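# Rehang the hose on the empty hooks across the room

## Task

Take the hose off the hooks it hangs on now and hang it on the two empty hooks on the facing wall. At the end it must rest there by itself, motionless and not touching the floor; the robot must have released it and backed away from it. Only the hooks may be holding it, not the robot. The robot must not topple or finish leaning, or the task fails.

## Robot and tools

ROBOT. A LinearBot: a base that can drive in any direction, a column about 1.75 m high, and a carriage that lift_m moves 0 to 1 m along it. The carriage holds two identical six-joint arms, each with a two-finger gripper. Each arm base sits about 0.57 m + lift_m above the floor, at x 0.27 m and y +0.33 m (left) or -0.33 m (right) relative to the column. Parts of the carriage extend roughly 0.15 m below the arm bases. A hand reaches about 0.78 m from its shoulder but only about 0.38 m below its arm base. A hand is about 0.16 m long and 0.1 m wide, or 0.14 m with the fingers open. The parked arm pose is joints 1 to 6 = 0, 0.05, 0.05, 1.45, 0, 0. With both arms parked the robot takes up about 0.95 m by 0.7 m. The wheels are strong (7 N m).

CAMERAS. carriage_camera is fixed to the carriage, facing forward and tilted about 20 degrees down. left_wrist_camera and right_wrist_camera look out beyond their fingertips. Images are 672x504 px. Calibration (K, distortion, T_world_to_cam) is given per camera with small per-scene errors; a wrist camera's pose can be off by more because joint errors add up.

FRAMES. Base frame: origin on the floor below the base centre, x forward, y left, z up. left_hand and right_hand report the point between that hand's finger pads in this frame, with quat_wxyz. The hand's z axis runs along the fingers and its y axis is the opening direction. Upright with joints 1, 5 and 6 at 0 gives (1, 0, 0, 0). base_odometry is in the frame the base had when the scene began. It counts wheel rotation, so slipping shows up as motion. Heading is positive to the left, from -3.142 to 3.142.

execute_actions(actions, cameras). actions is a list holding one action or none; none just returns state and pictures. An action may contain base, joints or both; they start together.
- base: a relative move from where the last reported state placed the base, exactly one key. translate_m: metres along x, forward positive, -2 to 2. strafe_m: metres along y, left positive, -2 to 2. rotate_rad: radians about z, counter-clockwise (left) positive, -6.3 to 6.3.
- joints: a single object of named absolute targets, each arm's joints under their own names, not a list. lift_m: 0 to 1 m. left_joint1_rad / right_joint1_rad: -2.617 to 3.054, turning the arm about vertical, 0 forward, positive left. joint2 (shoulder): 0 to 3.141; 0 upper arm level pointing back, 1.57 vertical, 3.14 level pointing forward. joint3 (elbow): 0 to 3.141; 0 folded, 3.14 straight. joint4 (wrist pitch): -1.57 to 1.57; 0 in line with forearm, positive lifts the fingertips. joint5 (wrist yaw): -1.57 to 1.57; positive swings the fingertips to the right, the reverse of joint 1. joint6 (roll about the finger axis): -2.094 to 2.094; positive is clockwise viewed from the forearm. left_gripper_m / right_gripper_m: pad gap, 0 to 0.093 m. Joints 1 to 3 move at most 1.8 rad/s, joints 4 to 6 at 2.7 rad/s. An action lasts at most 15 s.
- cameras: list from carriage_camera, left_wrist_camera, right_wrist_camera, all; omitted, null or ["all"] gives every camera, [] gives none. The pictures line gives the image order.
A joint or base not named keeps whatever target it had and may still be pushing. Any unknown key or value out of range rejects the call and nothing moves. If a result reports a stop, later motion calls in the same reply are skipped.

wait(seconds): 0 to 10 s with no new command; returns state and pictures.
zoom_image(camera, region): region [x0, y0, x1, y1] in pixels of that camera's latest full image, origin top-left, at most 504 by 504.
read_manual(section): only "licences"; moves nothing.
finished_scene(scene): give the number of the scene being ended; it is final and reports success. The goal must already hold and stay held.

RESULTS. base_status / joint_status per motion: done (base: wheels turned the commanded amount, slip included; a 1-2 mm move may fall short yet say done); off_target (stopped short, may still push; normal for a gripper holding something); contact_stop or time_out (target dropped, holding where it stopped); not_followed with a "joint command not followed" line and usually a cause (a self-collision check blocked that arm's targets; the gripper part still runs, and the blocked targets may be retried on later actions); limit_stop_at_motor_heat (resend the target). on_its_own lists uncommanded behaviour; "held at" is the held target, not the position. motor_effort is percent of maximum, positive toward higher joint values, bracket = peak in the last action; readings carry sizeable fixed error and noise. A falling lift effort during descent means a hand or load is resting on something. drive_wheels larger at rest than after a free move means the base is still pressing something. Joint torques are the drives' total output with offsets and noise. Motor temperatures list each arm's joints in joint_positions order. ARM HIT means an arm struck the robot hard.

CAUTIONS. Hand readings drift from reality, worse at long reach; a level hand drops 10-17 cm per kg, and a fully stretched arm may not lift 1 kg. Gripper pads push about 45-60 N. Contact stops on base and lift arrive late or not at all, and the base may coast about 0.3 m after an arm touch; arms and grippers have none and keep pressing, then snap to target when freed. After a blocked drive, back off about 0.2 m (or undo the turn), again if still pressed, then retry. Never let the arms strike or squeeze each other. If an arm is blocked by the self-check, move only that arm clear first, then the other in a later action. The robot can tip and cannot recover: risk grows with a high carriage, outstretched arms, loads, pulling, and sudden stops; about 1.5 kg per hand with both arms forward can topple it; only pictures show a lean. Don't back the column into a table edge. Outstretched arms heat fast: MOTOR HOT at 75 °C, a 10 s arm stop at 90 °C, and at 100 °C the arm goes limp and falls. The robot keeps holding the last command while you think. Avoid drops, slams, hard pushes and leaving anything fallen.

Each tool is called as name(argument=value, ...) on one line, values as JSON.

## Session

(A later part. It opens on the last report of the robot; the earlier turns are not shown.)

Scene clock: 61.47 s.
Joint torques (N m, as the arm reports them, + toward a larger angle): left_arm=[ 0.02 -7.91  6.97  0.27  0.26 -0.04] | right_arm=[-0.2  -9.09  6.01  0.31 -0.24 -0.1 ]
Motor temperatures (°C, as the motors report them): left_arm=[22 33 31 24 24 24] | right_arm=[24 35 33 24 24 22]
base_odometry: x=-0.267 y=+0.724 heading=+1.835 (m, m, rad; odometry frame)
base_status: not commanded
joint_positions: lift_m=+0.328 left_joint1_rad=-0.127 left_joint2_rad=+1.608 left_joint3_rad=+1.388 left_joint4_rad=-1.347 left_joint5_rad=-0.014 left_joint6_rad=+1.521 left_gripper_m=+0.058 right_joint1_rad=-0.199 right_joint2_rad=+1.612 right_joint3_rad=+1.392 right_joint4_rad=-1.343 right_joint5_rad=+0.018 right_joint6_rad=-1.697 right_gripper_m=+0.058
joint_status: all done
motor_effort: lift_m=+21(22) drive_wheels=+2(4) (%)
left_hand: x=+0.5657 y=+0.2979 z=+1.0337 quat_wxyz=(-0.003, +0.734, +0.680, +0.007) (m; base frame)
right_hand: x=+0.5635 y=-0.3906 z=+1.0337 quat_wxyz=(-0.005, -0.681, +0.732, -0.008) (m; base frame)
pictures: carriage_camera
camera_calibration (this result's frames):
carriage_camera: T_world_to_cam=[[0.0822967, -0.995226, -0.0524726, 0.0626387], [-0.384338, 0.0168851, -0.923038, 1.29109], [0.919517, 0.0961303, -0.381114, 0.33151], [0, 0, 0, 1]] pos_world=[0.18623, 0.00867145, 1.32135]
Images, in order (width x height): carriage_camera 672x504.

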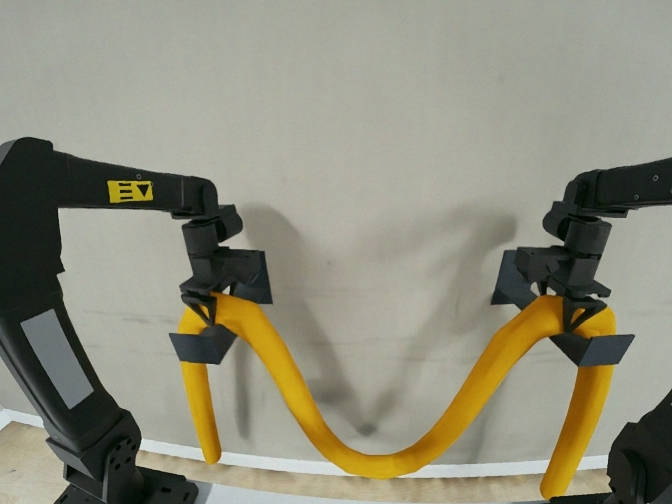

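execute_actions(actions=[{"joints":{"left_gripper_m":0.088,"right_gripper_m":0.088}}], cameras=[])

execute_actions(actions=[{"joints":{"lift_m":0.45}}], cameras=[])

execute_actions(actions=[{"base":{"translate_m":-0.6}}], cameras=["carriage_camera"])

wait(seconds=10)

Scene clock: 65.60 s.
Joint torques (N m, as the arm reports them, + toward a larger angle): left_arm=[-0.21 -7.88  7.05  0.27  0.22 -0.05] | right_arm=[-0.15 -9.17  6.11  0.31 -0.17 -0.11]
Motor temperatures (°C, as the motors report them): left_arm=[22 33 31 24 24 24] | right_arm=[24 35 33 24 24 22]
base_odometry: x=-0.267 y=+0.724 heading=+1.835 (m, m, rad; odometry frame)
base_status: not commanded
joint_positions: lift_m=+0.328 left_joint1_rad=-0.127 left_joint2_rad=+1.608 left_joint3_rad=+1.388 left_joint4_rad=-1.347 left_joint5_rad=-0.010 left_joint6_rad=+1.520 left_gripper_m=+0.088 right_joint1_rad=-0.199 right_joint2_rad=+1.612 right_joint3_rad=+1.392 right_joint4_rad=-1.343 right_joint5_rad=+0.011 right_joint6_rad=-1.697 right_gripper_m=+0.088
joint_status: all done
motor_effort: lift_m=+18(20) drive_wheels=+2(2) (%)
left_hand: x=+0.5656 y=+0.2972 z=+1.0337 quat_wxyz=(-0.002, +0.733, +0.680, +0.005) (m; base frame)
right_hand: x=+0.5637 y=-0.3895 z=+1.0337 quat_wxyz=(-0.002, -0.681, +0.732, -0.007) (m; base frame)
pictures: none
No camera images: the call's "cameras" was empty. Leave "cameras" out to get every camera's image.

Scene clock: 66.63 s.
Joint torques (N m, as the arm reports them, + toward a larger angle): left_arm=[-0.19 -7.42  6.49  0.29  0.2  -0.04] | right_arm=[-0.21 -8.13  6.02  0.36 -0.13 -0.12]
Motor temperatures (°C, as the motors report them): left_arm=[22 33 31 24 24 24] | right_arm=[24 35 33 24 24 22]
base_odometry: x=-0.267 y=+0.724 heading=+1.835 (m, m, rad; odometry frame)
base_status: not commanded
joint_positions: lift_m=+0.450 left_joint1_rad=-0.127 left_joint2_rad=+1.602 left_joint3_rad=+1.394 left_joint4_rad=-1.348 left_joint5_rad=-0.009 left_joint6_rad=+1.520 left_gripper_m=+0.088 right_joint1_rad=-0.199 right_joint2_rad=+1.603 right_joint3_rad=+1.392 right_joint4_rad=-1.343 right_joint5_rad=+0.010 right_joint6_rad=-1.697 right_gripper_m=+0.088
joint_status: all done
motor_effort: lift_m=+24(31) drive_wheels=+2(3) (%)
left_hand: x=+0.5667 y=+0.2969 z=+1.1585 quat_wxyz=(+0.003, +0.733, +0.680, +0.008) (m; base frame)
right_hand: x=+0.5635 y=-0.3892 z=+1.1577 quat_wxyz=(+0.001, -0.681, +0.732, -0.010) (m; base frame)
pictures: none
No camera images: the call's "cameras" was empty. Leave "cameras" out to get every camera's image.

Scene clock: 70.10 s.
Joint torques (N m, as the arm reports them, + toward a larger angle): left_arm=[ 0.02 -7.6   6.5   0.33  0.27  0.01] | right_arm=[-0.19 -8.13  6.06  0.32 -0.14 -0.12]
Motor temperatures (°C, as the motors report them): left_arm=[22 33 31 24 24 24] | right_arm=[24 35 33 24 24 22]
base_odometry: x=-0.110 y=+0.144 heading=+1.835 (m, m, rad; odometry frame)
base_status: done
joint_positions: lift_m=+0.450 left_joint1_rad=-0.127 left_joint2_rad=+1.602 left_joint3_rad=+1.394 left_joint4_rad=-1.348 left_joint5_rad=-0.008 left_joint6_rad=+1.520 left_gripper_m=+0.088 right_joint1_rad=-0.199 right_joint2_rad=+1.603 right_joint3_rad=+1.392 right_joint4_rad=-1.343 right_joint5_rad=+0.008 right_joint6_rad=-1.697 right_gripper_m=+0.088
joint_status: not commanded
motor_effort: lift_m=+24(26) drive_wheels=-1(11) (%)
left_hand: x=+0.5665 y=+0.2967 z=+1.1585 quat_wxyz=(+0.003, +0.733, +0.680, +0.008) (m; base frame)
right_hand: x=+0.5635 y=-0.3890 z=+1.1577 quat_wxyz=(+0.001, -0.681, +0.732, -0.009) (m; base frame)
pictures: carriage_camera
camera_calibration (this result's frames):
carriage_camera: T_world_to_cam=[[0.0822967, -0.995226, -0.0524726, 0.0690259], [-0.384338, 0.0168851, -0.923038, 1.40344], [0.919517, 0.0961303, -0.381114, 0.3779], [0, 0, 0, 1]] pos_world=[0.18623, 0.00867145, 1.44308]
Images, in order (width x height): carriage_camera 672x504.

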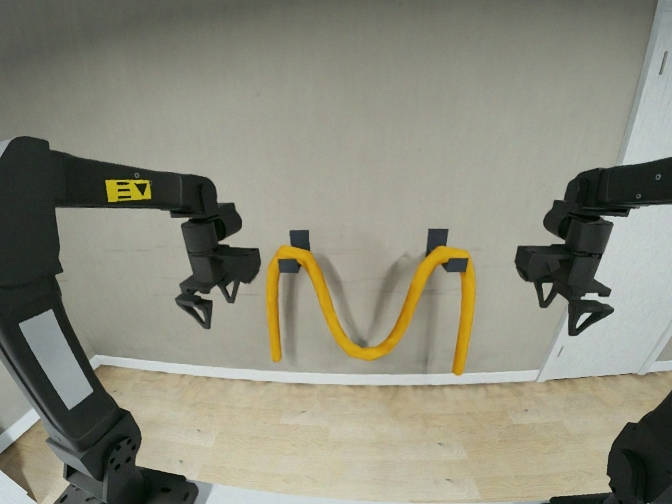

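Scene clock: 80.10 s.
Joint torques (N m, as the arm reports them, + toward a larger angle): left_arm=[-0.04 -7.53  6.63  0.29  0.23  0.01] | right_arm=[-0.16 -8.21  6.04  0.34 -0.12 -0.09]
Motor temperatures (°C, as the motors report them): left_arm=[22 33 32 24 24 24] | right_arm=[24 35 34 24 24 22]
base_odometry: x=-0.110 y=+0.144 heading=+1.835 (m, m, rad; odometry frame)
base_status: done
joint_positions: lift_m=+0.450 left_joint1_rad=-0.127 left_joint2_rad=+1.602 left_joint3_rad=+1.394 left_joint4_rad=-1.348 left_joint5_rad=-0.008 left_joint6_rad=+1.520 left_gripper_m=+0.088 right_joint1_rad=-0.199 right_joint2_rad=+1.603 right_joint3_rad=+1.392 right_joint4_rad=-1.343 right_joint5_rad=+0.008 right_joint6_rad=-1.697 right_gripper_m=+0.088
joint_status: not commanded
motor_effort: lift_m=+24(26) drive_wheels=-1(11) (%)
left_hand: x=+0.5665 y=+0.2967 z=+1.1585 quat_wxyz=(+0.003, +0.733, +0.680, +0.008) (m; base frame)
right_hand: x=+0.5635 y=-0.3890 z=+1.1577 quat_wxyz=(+0.001, -0.681, +0.732, -0.009) (m; base frame)
wait: 10.00 s; at rest by 0.27 s
pictures: carriage_camera, left_wrist_camera, right_wrist_camera
camera_calibration (this result's frames):
carriage_camera: T_world_to_cam=[[0.0822967, -0.995226, -0.0524726, 0.0690259], [-0.384338, 0.0168851, -0.923038, 1.40344], [0.919517, 0.0961303, -0.381114, 0.3779], [0, 0, 0, 1]] pos_world=[0.18623, 0.00867145, 1.44308]
left_wrist_camera: T_world_to_cam=[[-0.990484, 0.133776, 0.0323296, 0.482627], [0.123159, 0.756711, 0.642044, -1.03931], [0.0614258, 0.639916, -0.765986, 0.790993], [0, 0, 0, 1]] pos_world=[0.557447, 0.215727, 1.25757]
right_wrist_camera: T_world_to_cam=[[0.991549, -0.128685, 0.0164756, -0.623851], [-0.114546, -0.808738, 0.576907, -0.918136], [-0.0609149, -0.573918, -0.816644, 0.885788], [0, 0, 0, 1]] pos_world=[0.567368, -0.314443, 1.26333]
Images, in order (width x height): carriage_camera 672x504, left_wrist_camera 672x504, right_wrist_camera 672x504.

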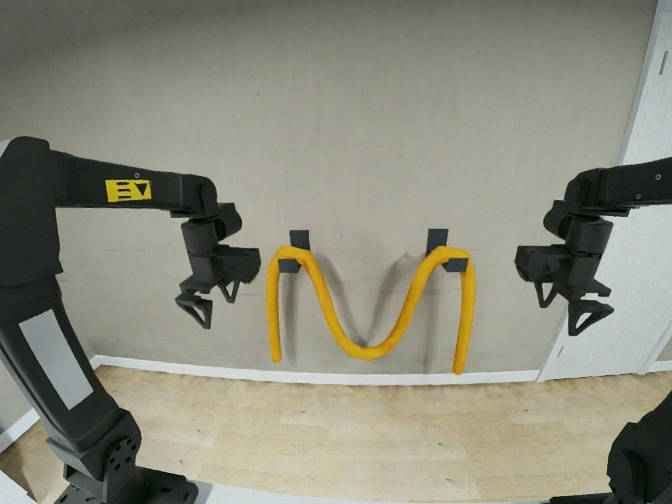

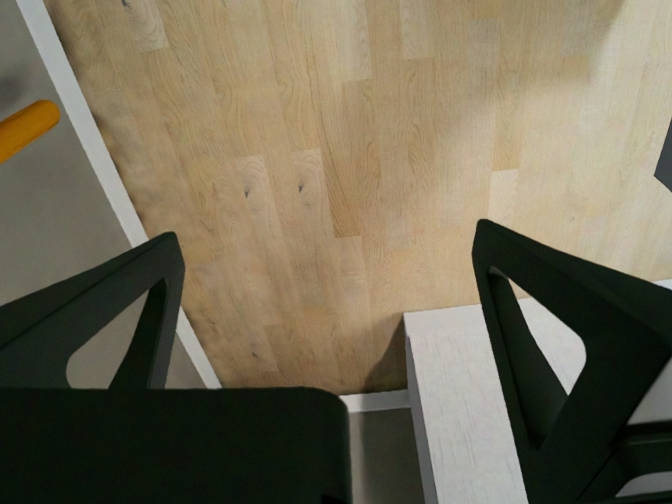

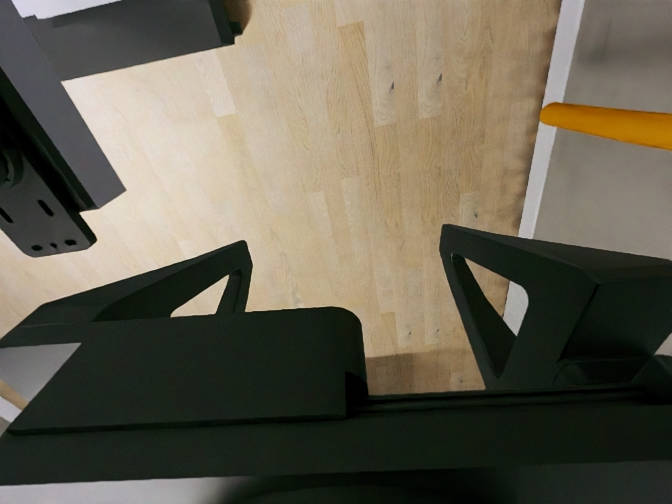

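finished_scene(scene=2)

The scene is finished: the task was done.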